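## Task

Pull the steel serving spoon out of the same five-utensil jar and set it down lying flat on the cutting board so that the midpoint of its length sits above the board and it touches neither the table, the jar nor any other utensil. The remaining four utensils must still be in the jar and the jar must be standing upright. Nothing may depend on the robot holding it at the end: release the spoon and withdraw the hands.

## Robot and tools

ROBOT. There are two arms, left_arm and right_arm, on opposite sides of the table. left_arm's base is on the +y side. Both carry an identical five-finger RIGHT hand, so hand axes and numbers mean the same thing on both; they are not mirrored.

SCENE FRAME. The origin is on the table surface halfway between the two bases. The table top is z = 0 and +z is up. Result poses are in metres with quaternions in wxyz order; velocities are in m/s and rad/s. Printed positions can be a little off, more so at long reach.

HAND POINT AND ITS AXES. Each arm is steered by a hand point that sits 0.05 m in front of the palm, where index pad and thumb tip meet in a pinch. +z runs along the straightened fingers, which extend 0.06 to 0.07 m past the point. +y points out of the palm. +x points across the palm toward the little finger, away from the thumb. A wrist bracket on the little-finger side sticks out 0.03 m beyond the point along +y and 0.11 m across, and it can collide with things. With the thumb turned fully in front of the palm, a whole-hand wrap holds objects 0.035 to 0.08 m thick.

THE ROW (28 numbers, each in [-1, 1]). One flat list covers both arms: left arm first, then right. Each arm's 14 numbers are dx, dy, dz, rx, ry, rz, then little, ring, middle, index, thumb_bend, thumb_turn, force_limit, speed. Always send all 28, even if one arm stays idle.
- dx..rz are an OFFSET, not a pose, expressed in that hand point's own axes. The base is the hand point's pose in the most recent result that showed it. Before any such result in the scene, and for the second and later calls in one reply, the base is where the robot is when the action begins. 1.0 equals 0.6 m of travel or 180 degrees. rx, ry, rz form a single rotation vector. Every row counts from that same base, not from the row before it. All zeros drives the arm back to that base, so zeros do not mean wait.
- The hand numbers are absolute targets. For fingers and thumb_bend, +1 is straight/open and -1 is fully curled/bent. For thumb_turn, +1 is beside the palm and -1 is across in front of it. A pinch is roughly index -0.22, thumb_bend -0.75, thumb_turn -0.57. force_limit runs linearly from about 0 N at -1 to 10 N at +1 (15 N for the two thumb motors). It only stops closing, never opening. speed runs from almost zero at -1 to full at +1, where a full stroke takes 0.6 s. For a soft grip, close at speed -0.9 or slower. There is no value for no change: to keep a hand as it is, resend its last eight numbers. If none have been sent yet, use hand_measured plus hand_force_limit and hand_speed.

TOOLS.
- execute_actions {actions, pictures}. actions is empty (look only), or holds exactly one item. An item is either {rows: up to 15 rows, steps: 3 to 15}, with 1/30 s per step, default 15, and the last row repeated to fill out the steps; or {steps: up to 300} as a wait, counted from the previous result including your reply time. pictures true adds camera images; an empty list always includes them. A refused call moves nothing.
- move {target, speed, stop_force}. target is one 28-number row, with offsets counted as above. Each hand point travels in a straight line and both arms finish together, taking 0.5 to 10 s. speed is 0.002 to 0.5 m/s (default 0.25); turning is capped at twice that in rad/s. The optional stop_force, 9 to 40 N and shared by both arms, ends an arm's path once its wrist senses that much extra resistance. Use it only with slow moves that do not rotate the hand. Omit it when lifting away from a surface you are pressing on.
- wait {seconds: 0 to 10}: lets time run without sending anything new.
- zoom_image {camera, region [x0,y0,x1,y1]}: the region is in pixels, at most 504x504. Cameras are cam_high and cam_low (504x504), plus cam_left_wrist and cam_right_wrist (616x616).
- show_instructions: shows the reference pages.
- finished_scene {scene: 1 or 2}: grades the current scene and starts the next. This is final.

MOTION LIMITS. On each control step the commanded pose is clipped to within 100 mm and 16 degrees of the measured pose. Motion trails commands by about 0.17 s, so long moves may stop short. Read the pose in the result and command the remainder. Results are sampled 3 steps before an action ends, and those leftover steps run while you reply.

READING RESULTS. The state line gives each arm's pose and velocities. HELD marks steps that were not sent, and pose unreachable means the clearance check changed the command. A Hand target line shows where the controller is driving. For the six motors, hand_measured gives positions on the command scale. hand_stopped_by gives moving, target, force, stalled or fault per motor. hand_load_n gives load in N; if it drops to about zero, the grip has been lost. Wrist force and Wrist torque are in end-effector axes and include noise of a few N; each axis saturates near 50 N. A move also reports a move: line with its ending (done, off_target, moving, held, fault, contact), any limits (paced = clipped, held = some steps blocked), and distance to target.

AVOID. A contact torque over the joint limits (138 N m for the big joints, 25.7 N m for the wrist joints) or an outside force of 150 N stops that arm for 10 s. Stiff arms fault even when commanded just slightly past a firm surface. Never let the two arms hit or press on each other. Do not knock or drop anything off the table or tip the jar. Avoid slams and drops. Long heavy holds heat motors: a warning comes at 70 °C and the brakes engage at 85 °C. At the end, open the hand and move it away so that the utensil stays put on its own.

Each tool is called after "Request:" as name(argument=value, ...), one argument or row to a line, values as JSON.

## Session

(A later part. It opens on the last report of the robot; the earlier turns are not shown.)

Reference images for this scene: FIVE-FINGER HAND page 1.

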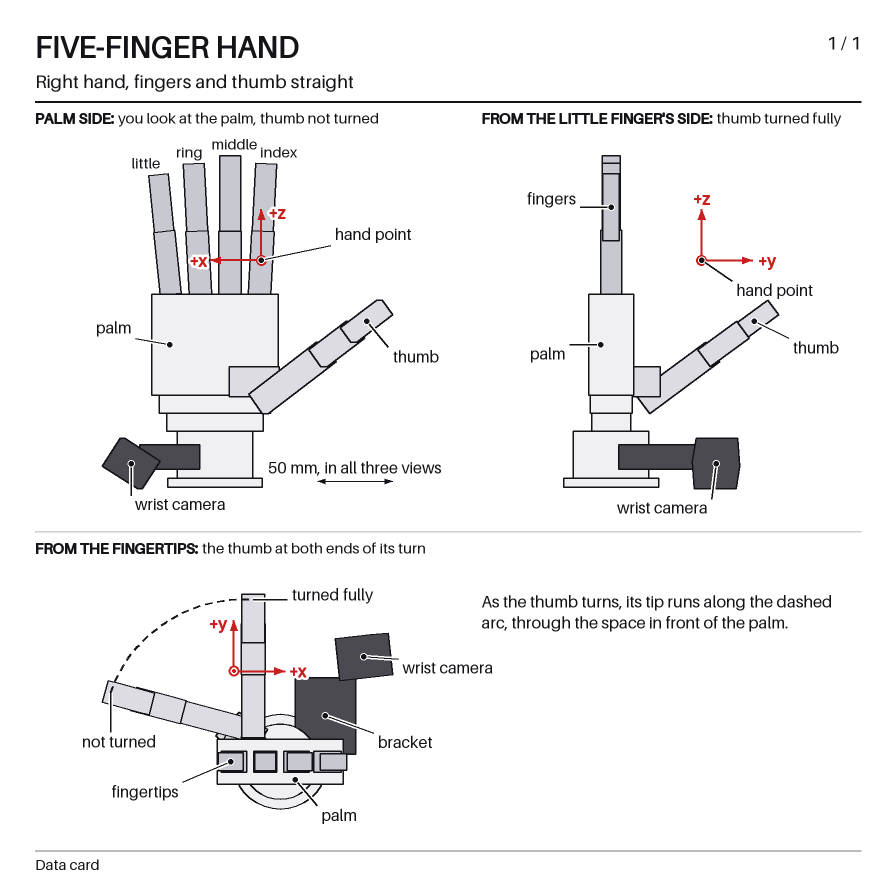

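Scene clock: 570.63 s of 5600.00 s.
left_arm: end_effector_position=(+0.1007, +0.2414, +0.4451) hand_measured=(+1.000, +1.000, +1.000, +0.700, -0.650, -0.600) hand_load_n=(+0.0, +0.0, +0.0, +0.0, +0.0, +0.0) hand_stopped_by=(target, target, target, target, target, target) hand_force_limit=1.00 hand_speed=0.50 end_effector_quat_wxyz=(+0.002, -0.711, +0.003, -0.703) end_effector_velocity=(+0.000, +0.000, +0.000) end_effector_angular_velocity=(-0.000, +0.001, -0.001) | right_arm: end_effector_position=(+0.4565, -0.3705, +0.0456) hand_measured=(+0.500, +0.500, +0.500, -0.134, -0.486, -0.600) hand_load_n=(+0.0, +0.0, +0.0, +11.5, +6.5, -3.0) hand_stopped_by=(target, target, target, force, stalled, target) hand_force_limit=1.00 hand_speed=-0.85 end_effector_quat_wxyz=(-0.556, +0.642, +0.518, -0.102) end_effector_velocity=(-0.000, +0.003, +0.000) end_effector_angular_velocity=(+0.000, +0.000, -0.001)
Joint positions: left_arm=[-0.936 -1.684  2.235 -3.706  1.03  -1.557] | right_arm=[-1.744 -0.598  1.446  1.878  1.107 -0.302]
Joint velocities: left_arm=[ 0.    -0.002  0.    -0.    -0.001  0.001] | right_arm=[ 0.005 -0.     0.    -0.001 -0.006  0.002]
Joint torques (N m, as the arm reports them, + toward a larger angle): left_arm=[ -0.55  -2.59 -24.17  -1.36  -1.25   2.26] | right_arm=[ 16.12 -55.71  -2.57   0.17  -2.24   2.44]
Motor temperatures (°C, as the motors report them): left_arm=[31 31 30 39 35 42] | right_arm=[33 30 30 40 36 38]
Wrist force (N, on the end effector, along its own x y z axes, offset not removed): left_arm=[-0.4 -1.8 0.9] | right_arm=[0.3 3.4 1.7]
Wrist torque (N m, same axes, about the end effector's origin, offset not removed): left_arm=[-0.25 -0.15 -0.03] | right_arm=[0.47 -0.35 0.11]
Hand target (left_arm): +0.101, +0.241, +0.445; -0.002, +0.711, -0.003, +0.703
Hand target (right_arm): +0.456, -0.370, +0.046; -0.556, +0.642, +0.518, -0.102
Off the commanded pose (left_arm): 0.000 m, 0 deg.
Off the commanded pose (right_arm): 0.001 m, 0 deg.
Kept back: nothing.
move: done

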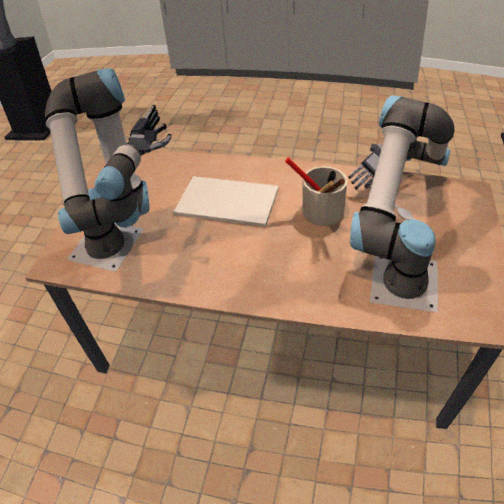

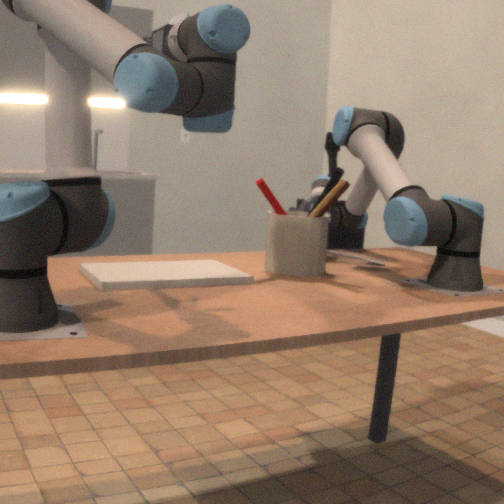

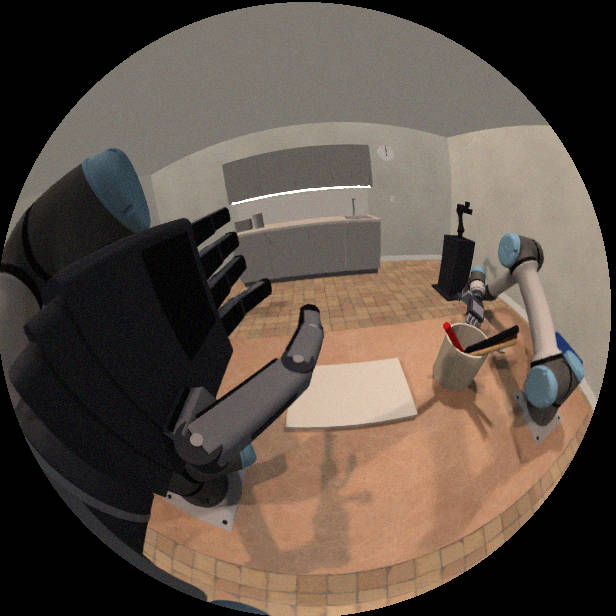

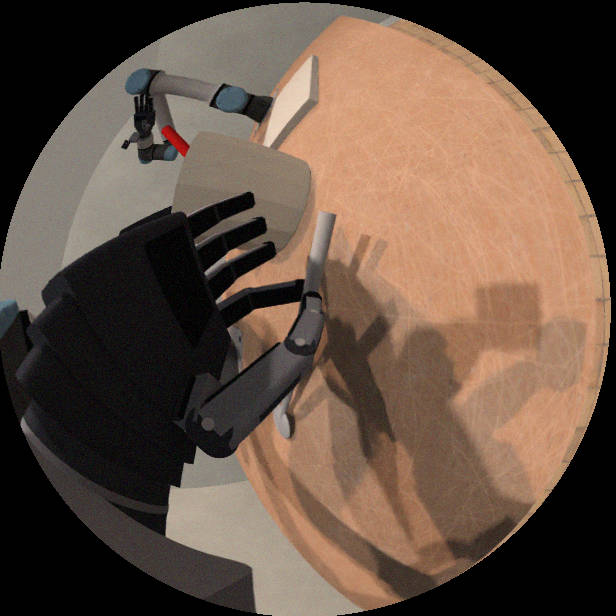

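Request:
move(
  target=[0,0,0,0,0,0,1,1,1,0.7,-0.65,-0.6,1,0.5, 0.052,0.064,-0.082,0,0,0,-0.7,-0.7,0.5,-0.85,-0.5,-0.6,1,-0.85],
  speed=0.03,
)

Request:
move(
  target=[0,0,0,0,0,0,1,1,1,0.7,-0.65,-0.6,1,0.5, 0.26,0.052,0.203,0,0,0,-0.7,-0.7,0.5,-0.85,-0.5,-0.6,1,-0.85],
  speed=0.03,
)

Scene clock: 575.93 s of 5600.00 s.
left_arm: end_effector_position=(+0.1007, +0.2414, +0.4451) hand_measured=(+1.000, +1.000, +1.000, +0.700, -0.650, -0.600) hand_load_n=(+0.0, +0.0, +0.0, +0.0, +0.0, +0.0) hand_stopped_by=(target, target, target, target, target, target) hand_force_limit=1.00 hand_speed=0.50 end_effector_quat_wxyz=(+0.002, -0.711, +0.003, -0.703) end_effector_velocity=(-0.001, -0.000, -0.000) end_effector_angular_velocity=(+0.000, -0.000, -0.001) | right_arm: end_effector_position=(+0.5263, -0.3703, +0.0458) hand_measured=(-0.700, -0.700, +0.500, -0.134, -0.486, -0.600) hand_load_n=(+0.0, +0.0, +0.0, +12.0, +6.5, -1.5) hand_stopped_by=(target, target, target, force, stalled, target) hand_force_limit=1.00 hand_speed=-0.85 end_effector_quat_wxyz=(-0.556, +0.642, +0.518, -0.102) end_effector_velocity=(+0.000, -0.000, -0.000) end_effector_angular_velocity=(-0.000, +0.000, -0.001)
Joint positions: left_arm=[-0.936 -1.684  2.235 -3.706  1.03  -1.557] | right_arm=[-1.721 -0.472  1.156  2.037  1.086 -0.291]
Joint velocities: left_arm=[-0.001  0.001 -0.    -0.     0.     0.   ] | right_arm=[-0.001 -0.     0.    -0.     0.     0.   ]
Joint torques (N m, as the arm reports them, + toward a larger angle): left_arm=[ -0.32  -2.3  -23.66  -1.31  -1.28   2.23] | right_arm=[ 14.13 -39.64 -24.77   5.3   -1.98   2.33]
Motor temperatures (°C, as the motors report them): left_arm=[31 31 30 39 35 42] | right_arm=[33 30 30 40 36 38]
Wrist force (N, on the end effector, along its own x y z axes, offset not removed): left_arm=[-0.3 -0.8 0.4] | right_arm=[0.5 2.6 2.6]
Wrist torque (N m, same axes, about the end effector's origin, offset not removed): left_arm=[-0.11 -0.20 0.05] | right_arm=[0.23 -0.32 0.13]
Hand target (left_arm): +0.101, +0.241, +0.445; -0.002, +0.711, -0.003, +0.703
Hand target (right_arm): +0.526, -0.370, +0.046; -0.556, +0.642, +0.518, -0.102
Off the commanded pose (left_arm): 0.000 m, 0 deg.
Off the commanded pose (right_arm): 0.000 m, 0 deg.
Kept back: nothing.
move: done

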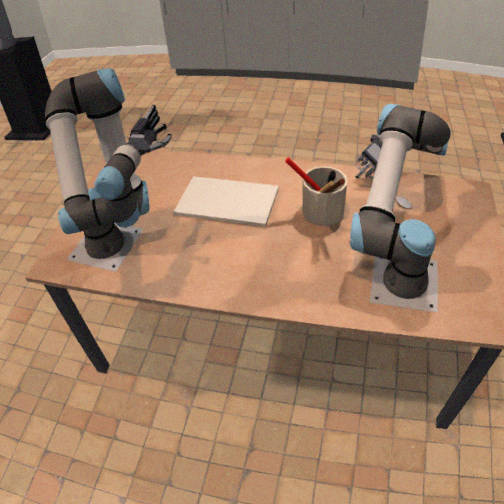

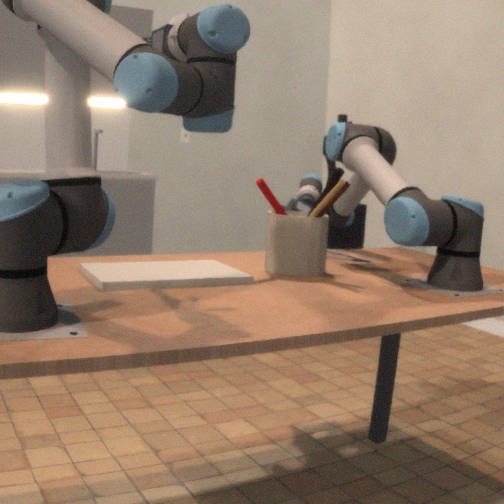

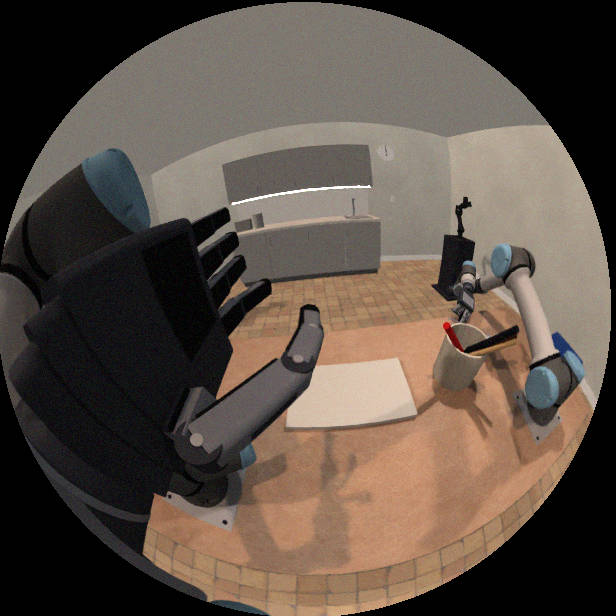

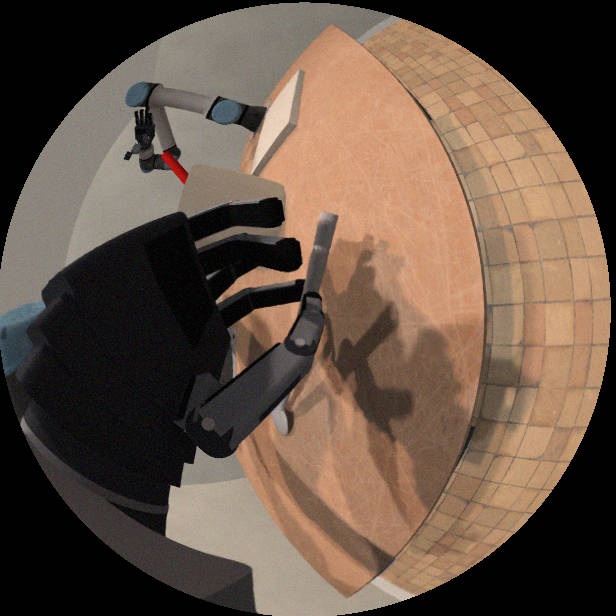

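Scene clock: 583.00 s of 5600.00 s.
left_arm: end_effector_position=(+0.1007, +0.2414, +0.4451) hand_measured=(+1.000, +1.000, +1.000, +0.700, -0.650, -0.600) hand_load_n=(+0.0, +0.0, +0.0, +0.0, +0.0, +0.0) hand_stopped_by=(target, target, target, target, target, target) hand_force_limit=1.00 hand_speed=0.50 end_effector_quat_wxyz=(+0.002, -0.711, +0.003, -0.703) end_effector_velocity=(-0.000, -0.000, +0.000) end_effector_angular_velocity=(-0.001, -0.001, -0.001) | right_arm: end_effector_position=(+0.5268, -0.1703, +0.0459) hand_measured=(-0.700, -0.700, +0.500, -0.134, -0.486, -0.600) hand_load_n=(+0.0, +0.0, +0.0, +11.5, +6.5, -3.0) hand_stopped_by=(target, target, target, force, stalled, target) hand_force_limit=1.00 hand_speed=-0.85 end_effector_quat_wxyz=(-0.556, +0.642, +0.518, -0.102) end_effector_velocity=(-0.000, +0.002, -0.000) end_effector_angular_velocity=(-0.002, +0.001, +0.000)
Joint positions: left_arm=[-0.936 -1.684  2.235 -3.706  1.03  -1.557] | right_arm=[-1.417 -0.385  0.947  2.058  0.813 -0.122]
Joint velocities: left_arm=[-0.001  0.001  0.     0.     0.    -0.001] | right_arm=[ 0.004  0.002 -0.006  0.001 -0.002  0.004]
Joint torques (N m, as the arm reports them, + toward a larger angle): left_arm=[ -0.73  -2.65 -24.23  -1.27  -1.29   2.25] | right_arm=[ 13.06 -43.7  -23.82   5.28  -2.42   2.53]
Motor temperatures (°C, as the motors report them): left_arm=[31 31 30 39 35 42] | right_arm=[33 30 30 40 36 38]
Wrist force (N, on the end effector, along its own x y z axes, offset not removed): left_arm=[-1.1 -1.0 1.0] | right_arm=[-0.3 0.2 2.4]
Wrist torque (N m, same axes, about the end effector's origin, offset not removed): left_arm=[-0.16 -0.09 -0.02] | right_arm=[-0.12 -0.32 -0.04]
Hand target (left_arm): +0.101, +0.241, +0.445; -0.002, +0.711, -0.003, +0.703
Hand target (right_arm): +0.527, -0.170, +0.046; -0.556, +0.642, +0.518, -0.102
Off the commanded pose (left_arm): 0.000 m, 0 deg.
Off the commanded pose (right_arm): 0.001 m, 0 deg.
Kept back: nothing.
move: done

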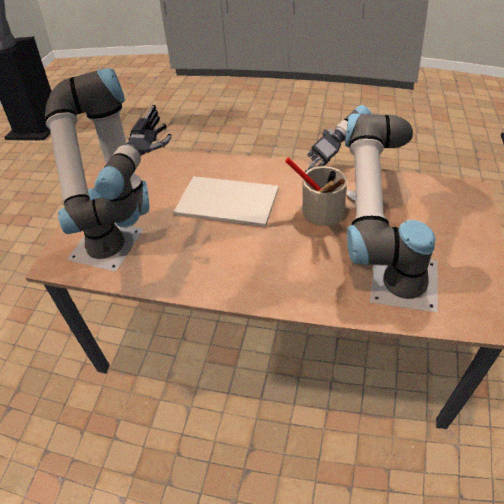

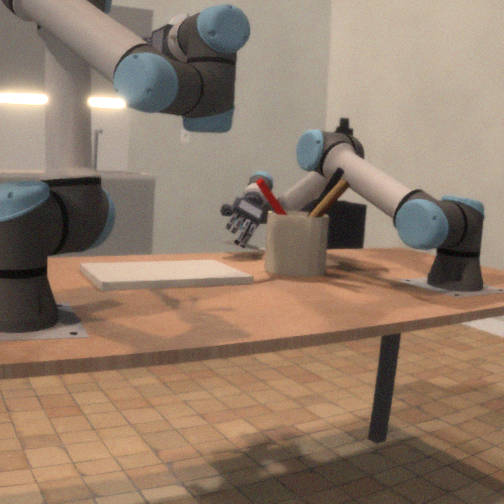

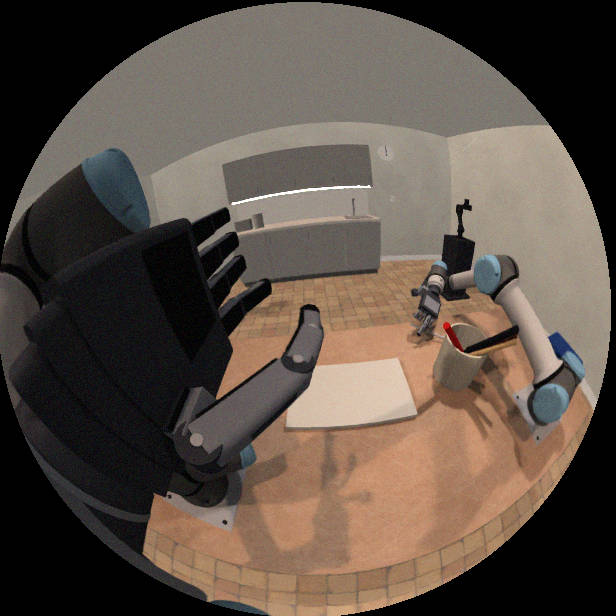

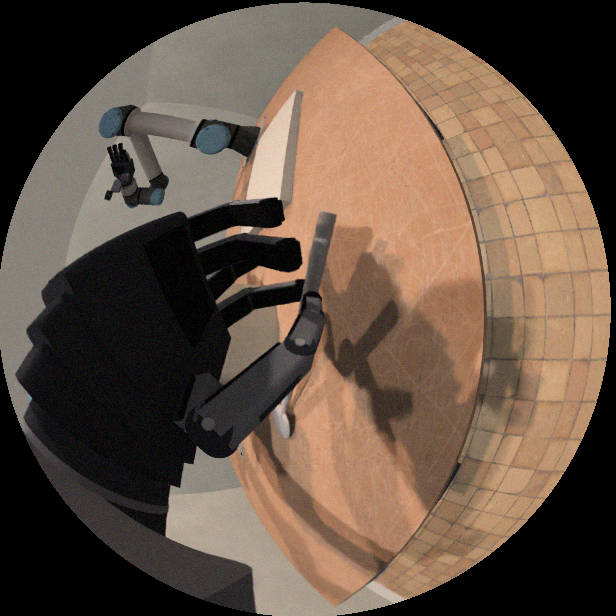

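Request:
move(
  target=[0,0,0,0,0,0,1,1,1,0.7,-0.65,-0.6,1,0.5, 0.074,-0.137,-0.06,0,0,0,-0.7,-0.7,0.5,-0.85,-0.5,-0.6,1,-0.85],
  speed=0.012,
)

Scene clock: 592.20 s of 5600.00 s.
left_arm: end_effector_position=(+0.1007, +0.2414, +0.4451) hand_measured=(+1.000, +1.000, +1.000, +0.700, -0.650, -0.600) hand_load_n=(+0.0, +0.0, +0.0, +0.0, +0.0, +0.0) hand_stopped_by=(target, target, target, target, target, target) hand_force_limit=1.00 hand_speed=0.50 end_effector_quat_wxyz=(+0.002, -0.711, +0.003, -0.703) end_effector_velocity=(-0.000, -0.001, +0.000) end_effector_angular_velocity=(-0.002, -0.000, -0.003) | right_arm: end_effector_position=(+0.5265, -0.1705, +0.1456) hand_measured=(-0.700, -0.700, +0.500, -0.134, -0.486, -0.600) hand_load_n=(+0.0, +0.0, +0.0, +7.5, +4.5, +0.0) hand_stopped_by=(target, target, target, force, stalled, target) hand_force_limit=1.00 hand_speed=-0.85 end_effector_quat_wxyz=(-0.556, +0.642, +0.518, -0.102) end_effector_velocity=(+0.001, -0.001, +0.003) end_effector_angular_velocity=(+0.001, -0.000, -0.002)
Joint positions: left_arm=[-0.936 -1.684  2.235 -3.706  1.03  -1.557] | right_arm=[-1.417 -0.523  0.949  2.195  0.814 -0.122]
Joint velocities: left_arm=[-0.001  0.    -0.    -0.    -0.002 -0.002] | right_arm=[-0.002 -0.003 -0.001  0.004 -0.001 -0.001]
Joint torques (N m, as the arm reports them, + toward a larger angle): left_arm=[ -0.38  -2.51 -24.59  -1.26  -1.36   2.17] | right_arm=[-13.52 -58.97 -25.74   5.42   1.27  -2.15]
Motor temperatures (°C, as the motors report them): left_arm=[31 31 30 39 35 42] | right_arm=[33 30 30 40 36 38]
Wrist force (N, on the end effector, along its own x y z axes, offset not removed): left_arm=[-0.1 -0.8 0.3] | right_arm=[1.4 3.2 2.3]
Wrist torque (N m, same axes, about the end effector's origin, offset not removed): left_arm=[-0.08 -0.25 0.07] | right_arm=[0.47 -0.53 0.11]
Hand target (left_arm): +0.101, +0.241, +0.445; -0.002, +0.711, -0.003, +0.703
Hand target (right_arm): +0.527, -0.171, +0.146; -0.556, +0.642, +0.518, -0.102
Off the commanded pose (left_arm): 0.000 m, 0 deg.
Off the commanded pose (right_arm): 0.000 m, 0 deg.
Kept back: nothing.
move: done

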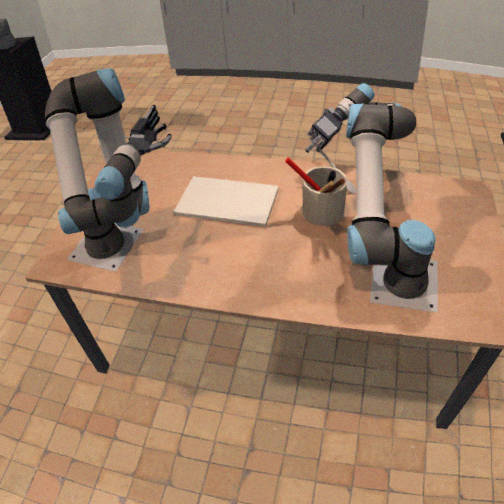

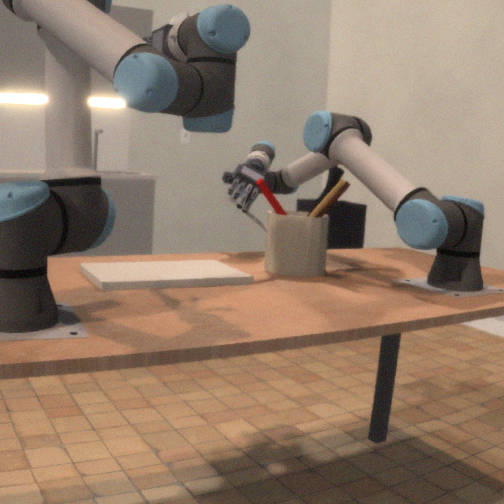

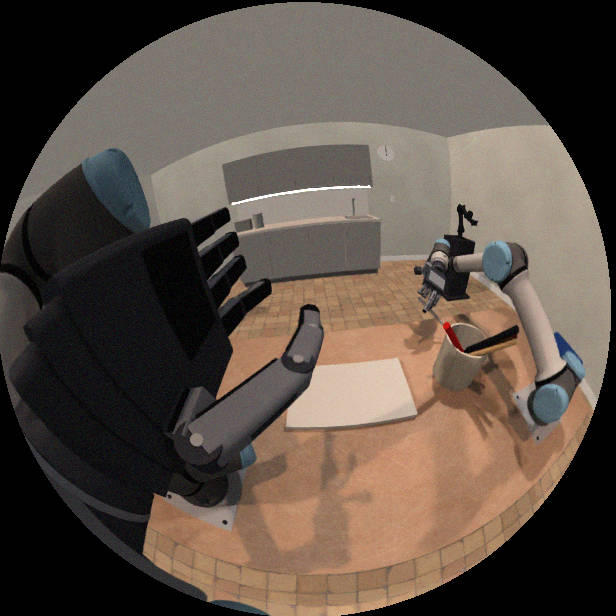

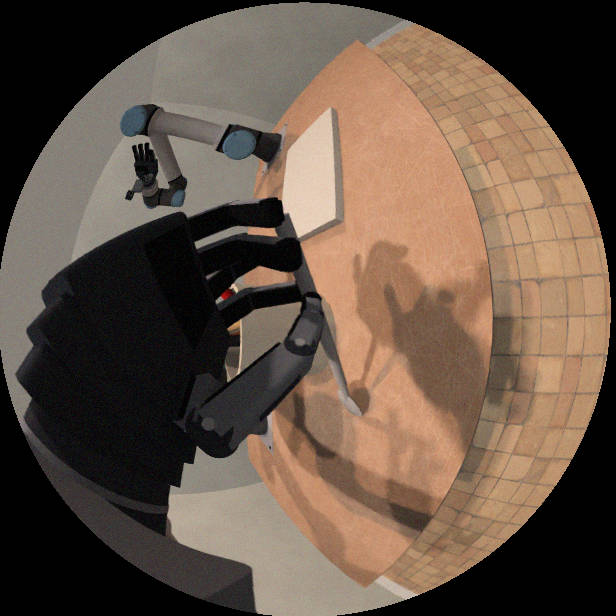

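Request:
execute_actions(
  actions=[],
)

Scene clock: 592.53 s of 5600.00 s.
left_arm: end_effector_position=(+0.1007, +0.2414, +0.4451) hand_measured=(+1.000, +1.000, +1.000, +0.700, -0.650, -0.600) hand_load_n=(+0.0, +0.0, +0.0, +0.0, +0.0, +0.0) hand_stopped_by=(target, target, target, target, target, target) hand_force_limit=1.00 hand_speed=0.50 end_effector_quat_wxyz=(+0.002, -0.711, +0.003, -0.703) end_effector_velocity=(+0.001, +0.000, +0.000) end_effector_angular_velocity=(-0.001, +0.002, +0.000) | right_arm: end_effector_position=(+0.5265, -0.1705, +0.1459) hand_measured=(-0.700, -0.700, +0.500, -0.134, -0.486, -0.600) hand_load_n=(+0.0, +0.0, +0.0, +7.5, +4.5, +0.0) hand_stopped_by=(target, target, target, force, stalled, target) hand_force_limit=1.00 hand_speed=-0.85 end_effector_quat_wxyz=(-0.556, +0.642, +0.518, -0.102) end_effector_velocity=(+0.000, -0.000, +0.000) end_effector_angular_velocity=(-0.000, -0.001, +0.001)
Joint positions: left_arm=[-0.936 -1.684  2.235 -3.706  1.03  -1.557] | right_arm=[-1.417 -0.523  0.949  2.195  0.814 -0.122]
Joint velocities: left_arm=[-0.    -0.002  0.    -0.     0.    -0.   ] | right_arm=[-0.    -0.    -0.     0.     0.001 -0.   ]
Joint torques (N m, as the arm reports them, + toward a larger angle): left_arm=[ -0.46  -2.31 -24.01  -1.29  -1.26   2.2 ] | right_arm=[-13.26 -62.07 -28.07   5.19   1.28  -2.2 ]
Motor temperatures (°C, as the motors report them): left_arm=[31 31 30 39 35 42] | right_arm=[33 30 30 40 36 38]
Wrist force (N, on the end effector, along its own x y z axes, offset not removed): left_arm=[-0.6 -0.5 0.3] | right_arm=[2.0 3.1 2.3]
Wrist torque (N m, same axes, about the end effector's origin, offset not removed): left_arm=[-0.02 -0.18 0.10] | right_arm=[0.44 -0.58 0.18]
Hand target (left_arm): +0.101, +0.241, +0.445; -0.002, +0.711, -0.003, +0.703
Hand target (right_arm): +0.527, -0.171, +0.146; -0.556, +0.642, +0.518, -0.102
Off the commanded pose (left_arm): 0.000 m, 0 deg.
Off the commanded pose (right_arm): 0.000 m, 0 deg.
Kept back: nothing.
Steps of this call (steps 1 to 10: nothing new was sent). Readings (end_effector_position | what the end effector reports):
1: left_arm (+0.1007, +0.2414, +0.4451) | right_arm (+0.5265, -0.1705, +0.1457) | left_arm hand_measured=(+1.000, +1.000, +1.000, +0.700, -0.650, -0.600) hand_load_n=(+0.0, +0.0, +0.0, +0.0, +0.0, +0.0) hand_stopped_by=(target, target, target, target, target, target) hand_force_limit=1.00 hand_speed=0.50 | right_arm hand_measured=(-0.700, -0.700, +0.500, -0.134, -0.486, -0.600) hand_load_n=(+0.0, +0.0, +0.0, +7.5, +4.5, +0.0) hand_stopped_by=(target, target, target, force, stalled, target) hand_force_limit=1.00 hand_speed=-0.85
2: left_arm (+0.1007, +0.2414, +0.4451) | right_arm (+0.5265, -0.1705, +0.1458) | left_arm hand_measured=(+1.000, +1.000, +1.000, +0.700, -0.650, -0.600) hand_load_n=(+0.0, +0.0, +0.0, +0.0, +0.0, +0.0) hand_stopped_by=(target, target, target, target, target, target) hand_force_limit=1.00 hand_speed=0.50 | right_arm hand_measured=(-0.700, -0.700, +0.500, -0.134, -0.486, -0.600) hand_load_n=(+0.0, +0.0, +0.0, +7.5, +4.5, +0.0) hand_stopped_by=(target, target, target, force, stalled, target) hand_force_limit=1.00 hand_speed=-0.85
4: left_arm (+0.1007, +0.2414, +0.4451) | right_arm (+0.5265, -0.1705, +0.1458) | left_arm hand_measured=(+1.000, +1.000, +1.000, +0.700, -0.650, -0.600) hand_load_n=(+0.0, +0.0, +0.0, +0.0, +0.0, +0.0) hand_stopped_by=(target, target, target, target, target, target) hand_force_limit=1.00 hand_speed=0.50 | right_arm hand_measured=(-0.700, -0.700, +0.500, -0.134, -0.486, -0.600) hand_load_n=(+0.0, +0.0, +0.0, +7.5, +4.5, +0.0) hand_stopped_by=(target, target, target, force, stalled, target) hand_force_limit=1.00 hand_speed=-0.85
8: left_arm (+0.1007, +0.2414, +0.4451) | right_arm (+0.5265, -0.1705, +0.1459) | left_arm hand_measured=(+1.000, +1.000, +1.000, +0.700, -0.650, -0.600) hand_load_n=(+0.0, +0.0, +0.0, +0.0, +0.0, +0.0) hand_stopped_by=(target, target, target, target, target, target) hand_force_limit=1.00 hand_speed=0.50 | right_arm hand_measured=(-0.700, -0.700, +0.500, -0.134, -0.486, -0.600) hand_load_n=(+0.0, +0.0, +0.0, +7.5, +4.5, +0.0) hand_stopped_by=(target, target, target, force, stalled, target) hand_force_limit=1.00 hand_speed=-0.85
10: the state above

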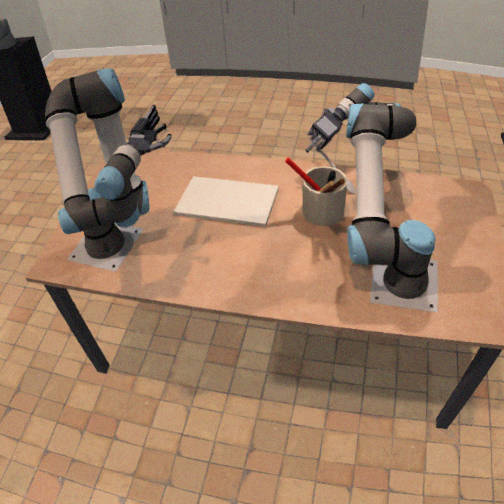

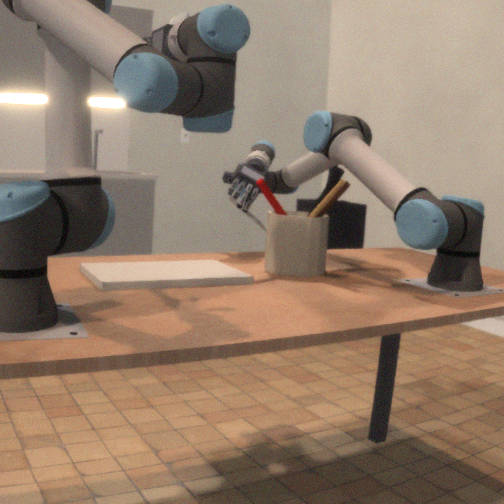

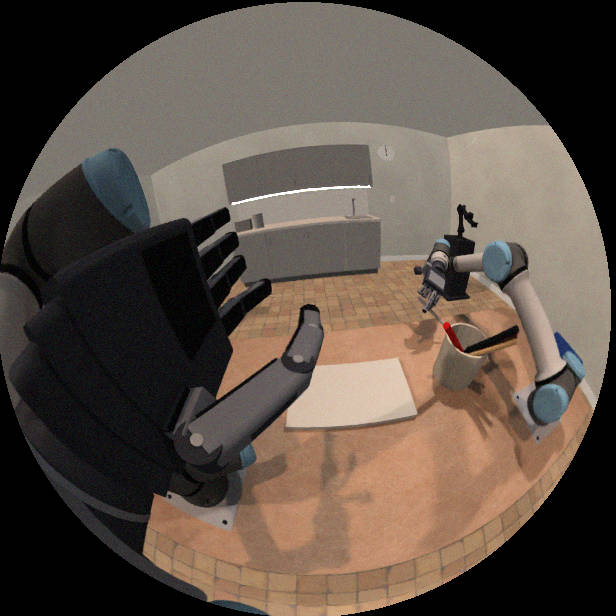

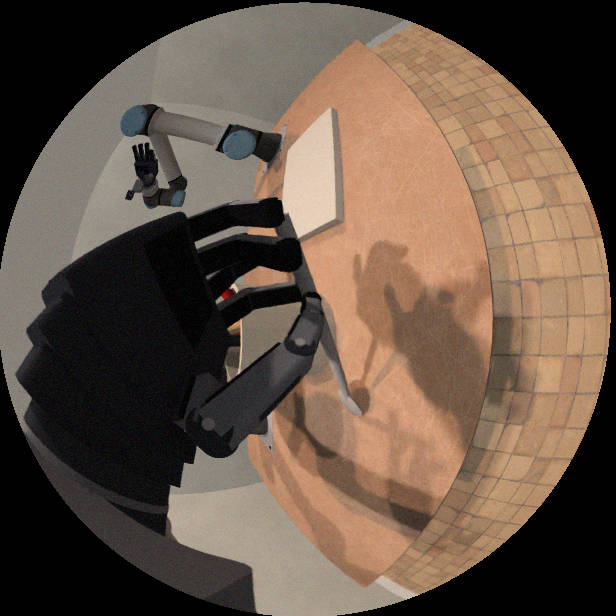

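Request:
execute_actions(
  actions=[
    {"rows":[[0,0,0,0,0,0,1,1,1,0.7,-0.65,-0.6,1,0.5,0,0,0,0,0,0,-0.7,-0.7,0.5,-0.92,-0.55,-0.6,1,-0.85]],"steps":15},
  ],
)

Request:
move(
  target=[0,0,0,0,0,0,1,1,1,0.7,-0.65,-0.6,1,0.5,0.148,-0.273,-0.12,0,0,0,-0.7,-0.7,0.5,-0.92,-0.55,-0.6,1,-0.85],
  speed=0.03,
)

Scene clock: 593.07 s of 5600.00 s.
left_arm: end_effector_position=(+0.1007, +0.2414, +0.4451) hand_measured=(+1.000, +1.000, +1.000, +0.700, -0.650, -0.600) hand_load_n=(+0.0, +0.0, +0.0, +0.0, +0.0, +0.0) hand_stopped_by=(target, target, target, target, target, target) hand_force_limit=1.00 hand_speed=0.50 end_effector_quat_wxyz=(+0.002, -0.711, +0.003, -0.703) end_effector_velocity=(-0.000, -0.000, -0.000) end_effector_angular_velocity=(+0.001, -0.001, -0.000) | right_arm: end_effector_position=(+0.5265, -0.1705, +0.1460) hand_measured=(-0.700, -0.700, +0.500, -0.142, -0.528, -0.600) hand_load_n=(+0.0, +0.0, +0.0, +13.0, +8.5, +1.0) hand_stopped_by=(target, target, target, force, moving, target) hand_force_limit=1.00 hand_speed=-0.85 end_effector_quat_wxyz=(-0.556, +0.642, +0.518, -0.102) end_effector_velocity=(+0.000, -0.000, -0.000) end_effector_angular_velocity=(+0.001, -0.001, +0.000)
Joint positions: left_arm=[-0.936 -1.684  2.235 -3.706  1.03  -1.557] | right_arm=[-1.417 -0.523  0.949  2.195  0.814 -0.122]
Joint velocities: left_arm=[-0.     0.001  0.001  0.     0.     0.   ] | right_arm=[-0.     0.    -0.    -0.     0.    -0.001]
Joint torques (N m, as the arm reports them, + toward a larger angle): left_arm=[ -0.9   -1.9  -24.47  -1.33  -1.33   2.23] | right_arm=[-13.76 -59.65 -28.39   4.64   1.24  -2.19]
Motor temperatures (°C, as the motors report them): left_arm=[31 31 30 39 35 42] | right_arm=[33 30 30 40 36 38]
Wrist force (N, on the end effector, along its own x y z axes, offset not removed): left_arm=[0.1 -1.3 0.6] | right_arm=[-0.5 3.0 0.7]
Wrist torque (N m, same axes, about the end effector's origin, offset not removed): left_arm=[-0.18 -0.28 0.05] | right_arm=[0.54 -0.09 0.11]
Steps of this call (steps 1 to 4: nothing new was sent; steps 5 to 16: the first 12 steps of this action). Readings (end_effector_position | what the end effector reports):
5: left_arm (+0.1007, +0.2414, +0.4451) | right_arm (+0.5265, -0.1705, +0.1460) | left_arm hand_measured=(+1.000, +1.000, +1.000, +0.700, -0.650, -0.600) hand_load_n=(+0.0, +0.0, +0.0, +0.0, +0.0, +0.0) hand_stopped_by=(target, target, target, target, target, target) hand_force_limit=1.00 hand_speed=0.50 | right_arm hand_measured=(-0.700, -0.700, +0.500, -0.134, -0.486, -0.600) hand_load_n=(+0.0, +0.0, +0.0, +7.5, +4.5, +0.0) hand_stopped_by=(target, target, target, moving, moving, target) hand_force_limit=1.00 hand_speed=-0.85
6: left_arm (+0.1007, +0.2414, +0.4451) | right_arm (+0.5265, -0.1705, +0.1460) | left_arm hand_measured=(+1.000, +1.000, +1.000, +0.700, -0.650, -0.600) hand_load_n=(+0.0, +0.0, +0.0, +0.0, +0.0, +0.0) hand_stopped_by=(target, target, target, target, target, target) hand_force_limit=1.00 hand_speed=0.50 | right_arm hand_measured=(-0.700, -0.700, +0.500, -0.134, -0.486, -0.600) hand_load_n=(+0.0, +0.0, +0.0, +7.5, +4.5, +0.0) hand_stopped_by=(target, target, target, moving, moving, target) hand_force_limit=1.00 hand_speed=-0.85
8: left_arm (+0.1007, +0.2414, +0.4451) | right_arm (+0.5265, -0.1705, +0.1460) | left_arm hand_measured=(+1.000, +1.000, +1.000, +0.700, -0.650, -0.600) hand_load_n=(+0.0, +0.0, +0.0, +0.0, +0.0, +0.0) hand_stopped_by=(target, target, target, target, target, target) hand_force_limit=1.00 hand_speed=0.50 | right_arm hand_measured=(-0.700, -0.700, +0.500, -0.142, -0.488, -0.600) hand_load_n=(+0.0, +0.0, +0.0, +10.0, +6.0, +0.0) hand_stopped_by=(target, target, target, moving, moving, target) hand_force_limit=1.00 hand_speed=-0.85
12: left_arm (+0.1007, +0.2414, +0.4451) | right_arm (+0.5265, -0.1705, +0.1460) | left_arm hand_measured=(+1.000, +1.000, +1.000, +0.700, -0.650, -0.600) hand_load_n=(+0.0, +0.0, +0.0, +0.0, +0.0, +0.0) hand_stopped_by=(target, target, target, target, target, target) hand_force_limit=1.00 hand_speed=0.50 | right_arm hand_measured=(-0.700, -0.700, +0.500, -0.142, -0.508, -0.600) hand_load_n=(+0.0, +0.0, +0.0, +11.5, +7.5, +0.5) hand_stopped_by=(target, target, target, force, moving, target) hand_force_limit=1.00 hand_speed=-0.85
16: the state above

Scene clock: 600.37 s of 5600.00 s.
left_arm: end_effector_position=(+0.1007, +0.2414, +0.4451) hand_measured=(+1.000, +1.000, +1.000, +0.700, -0.650, -0.600) hand_load_n=(+0.0, +0.0, +0.0, +0.0, +0.0, +0.0) hand_stopped_by=(target, target, target, target, target, target) hand_force_limit=1.00 hand_speed=0.50 end_effector_quat_wxyz=(+0.002, -0.711, +0.003, -0.703) end_effector_velocity=(+0.000, +0.000, +0.000) end_effector_angular_velocity=(-0.001, +0.000, +0.001) | right_arm: end_effector_position=(+0.5263, -0.1709, +0.3454) hand_measured=(-0.700, -0.700, +0.500, -0.142, -0.534, -0.600) hand_load_n=(+0.0, -0.5, +0.0, +11.5, +8.0, -0.5) hand_stopped_by=(target, target, target, force, stalled, target) hand_force_limit=1.00 hand_speed=-0.85 end_effector_quat_wxyz=(-0.556, +0.642, +0.518, -0.102) end_effector_velocity=(+0.000, -0.000, +0.003) end_effector_angular_velocity=(+0.001, -0.002, +0.000)
Joint positions: left_arm=[-0.936 -1.684  2.235 -3.706  1.03  -1.557] | right_arm=[-1.417 -0.67   0.707  2.585  0.814 -0.122]
Joint velocities: left_arm=[-0.    -0.001  0.     0.001  0.001 -0.   ] | right_arm=[-0.    -0.001 -0.007  0.007  0.    -0.001]
Joint torques (N m, as the arm reports them, + toward a larger angle): left_arm=[ -0.99  -2.55 -25.1   -1.35  -1.22   2.2 ] | right_arm=[ -9.8  -55.85 -28.08   5.44   1.48  -1.83]
Motor temperatures (°C, as the motors report them): left_arm=[31 31 30 39 35 42] | right_arm=[33 30 30 40 36 38]
Wrist force (N, on the end effector, along its own x y z axes, offset not removed): left_arm=[-0.7 -0.3 0.7] | right_arm=[1.3 2.0 1.8]
Wrist torque (N m, same axes, about the end effector's origin, offset not removed): left_arm=[-0.03 -0.08 0.05] | right_arm=[0.21 -0.40 0.04]
Hand target (left_arm): +0.101, +0.241, +0.445; -0.002, +0.711, -0.003, +0.703
Hand target (right_arm): +0.526, -0.171, +0.346; -0.556, +0.642, +0.518, -0.102
Off your previous action's commanded pose (left_arm): 0.000 m, 0 deg at its last step (step 3 of this call).
Off your previous action's commanded pose (right_arm): 0.000 m, 0 deg at its last step (step 3 of this call).
Off the commanded pose (left_arm): 0.000 m, 0 deg.
Off the commanded pose (right_arm): 0.001 m, 0 deg.
Kept back: nothing.
move: done

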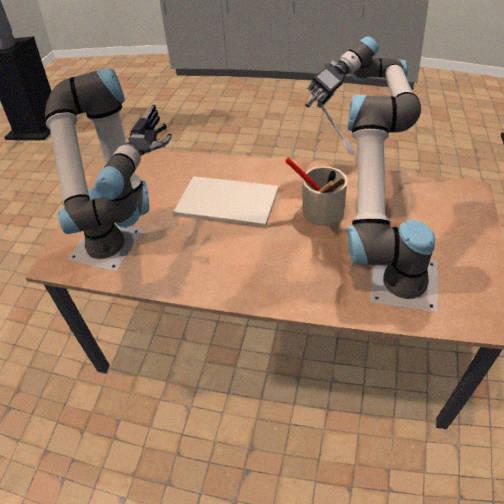

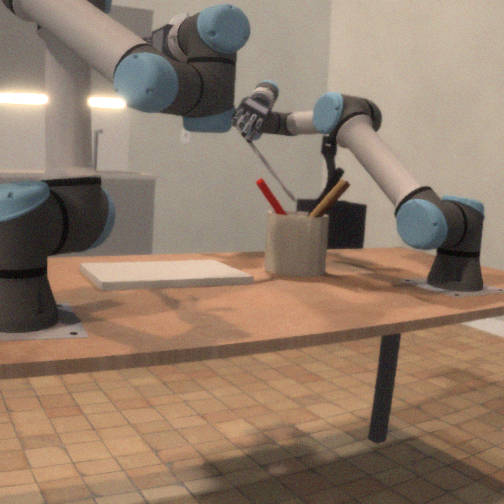

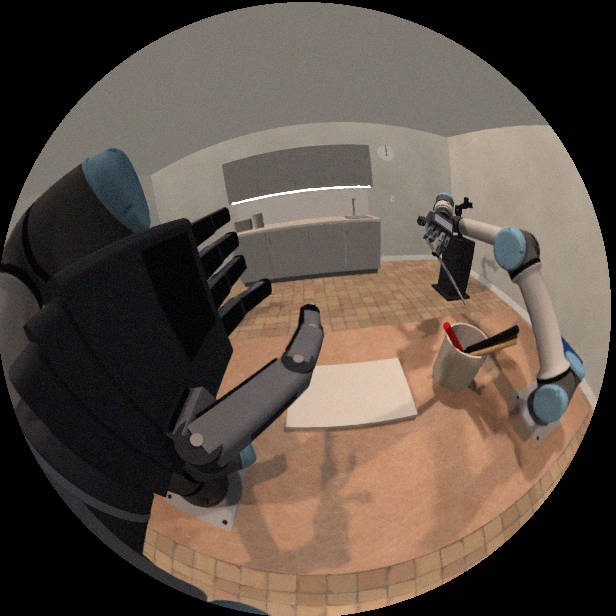

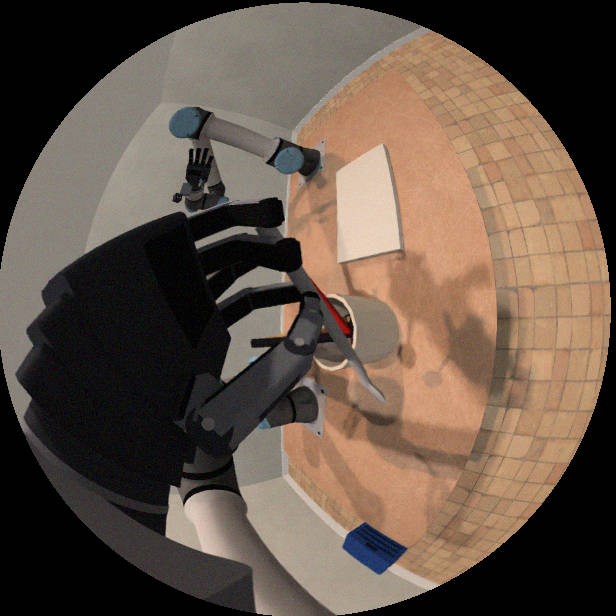

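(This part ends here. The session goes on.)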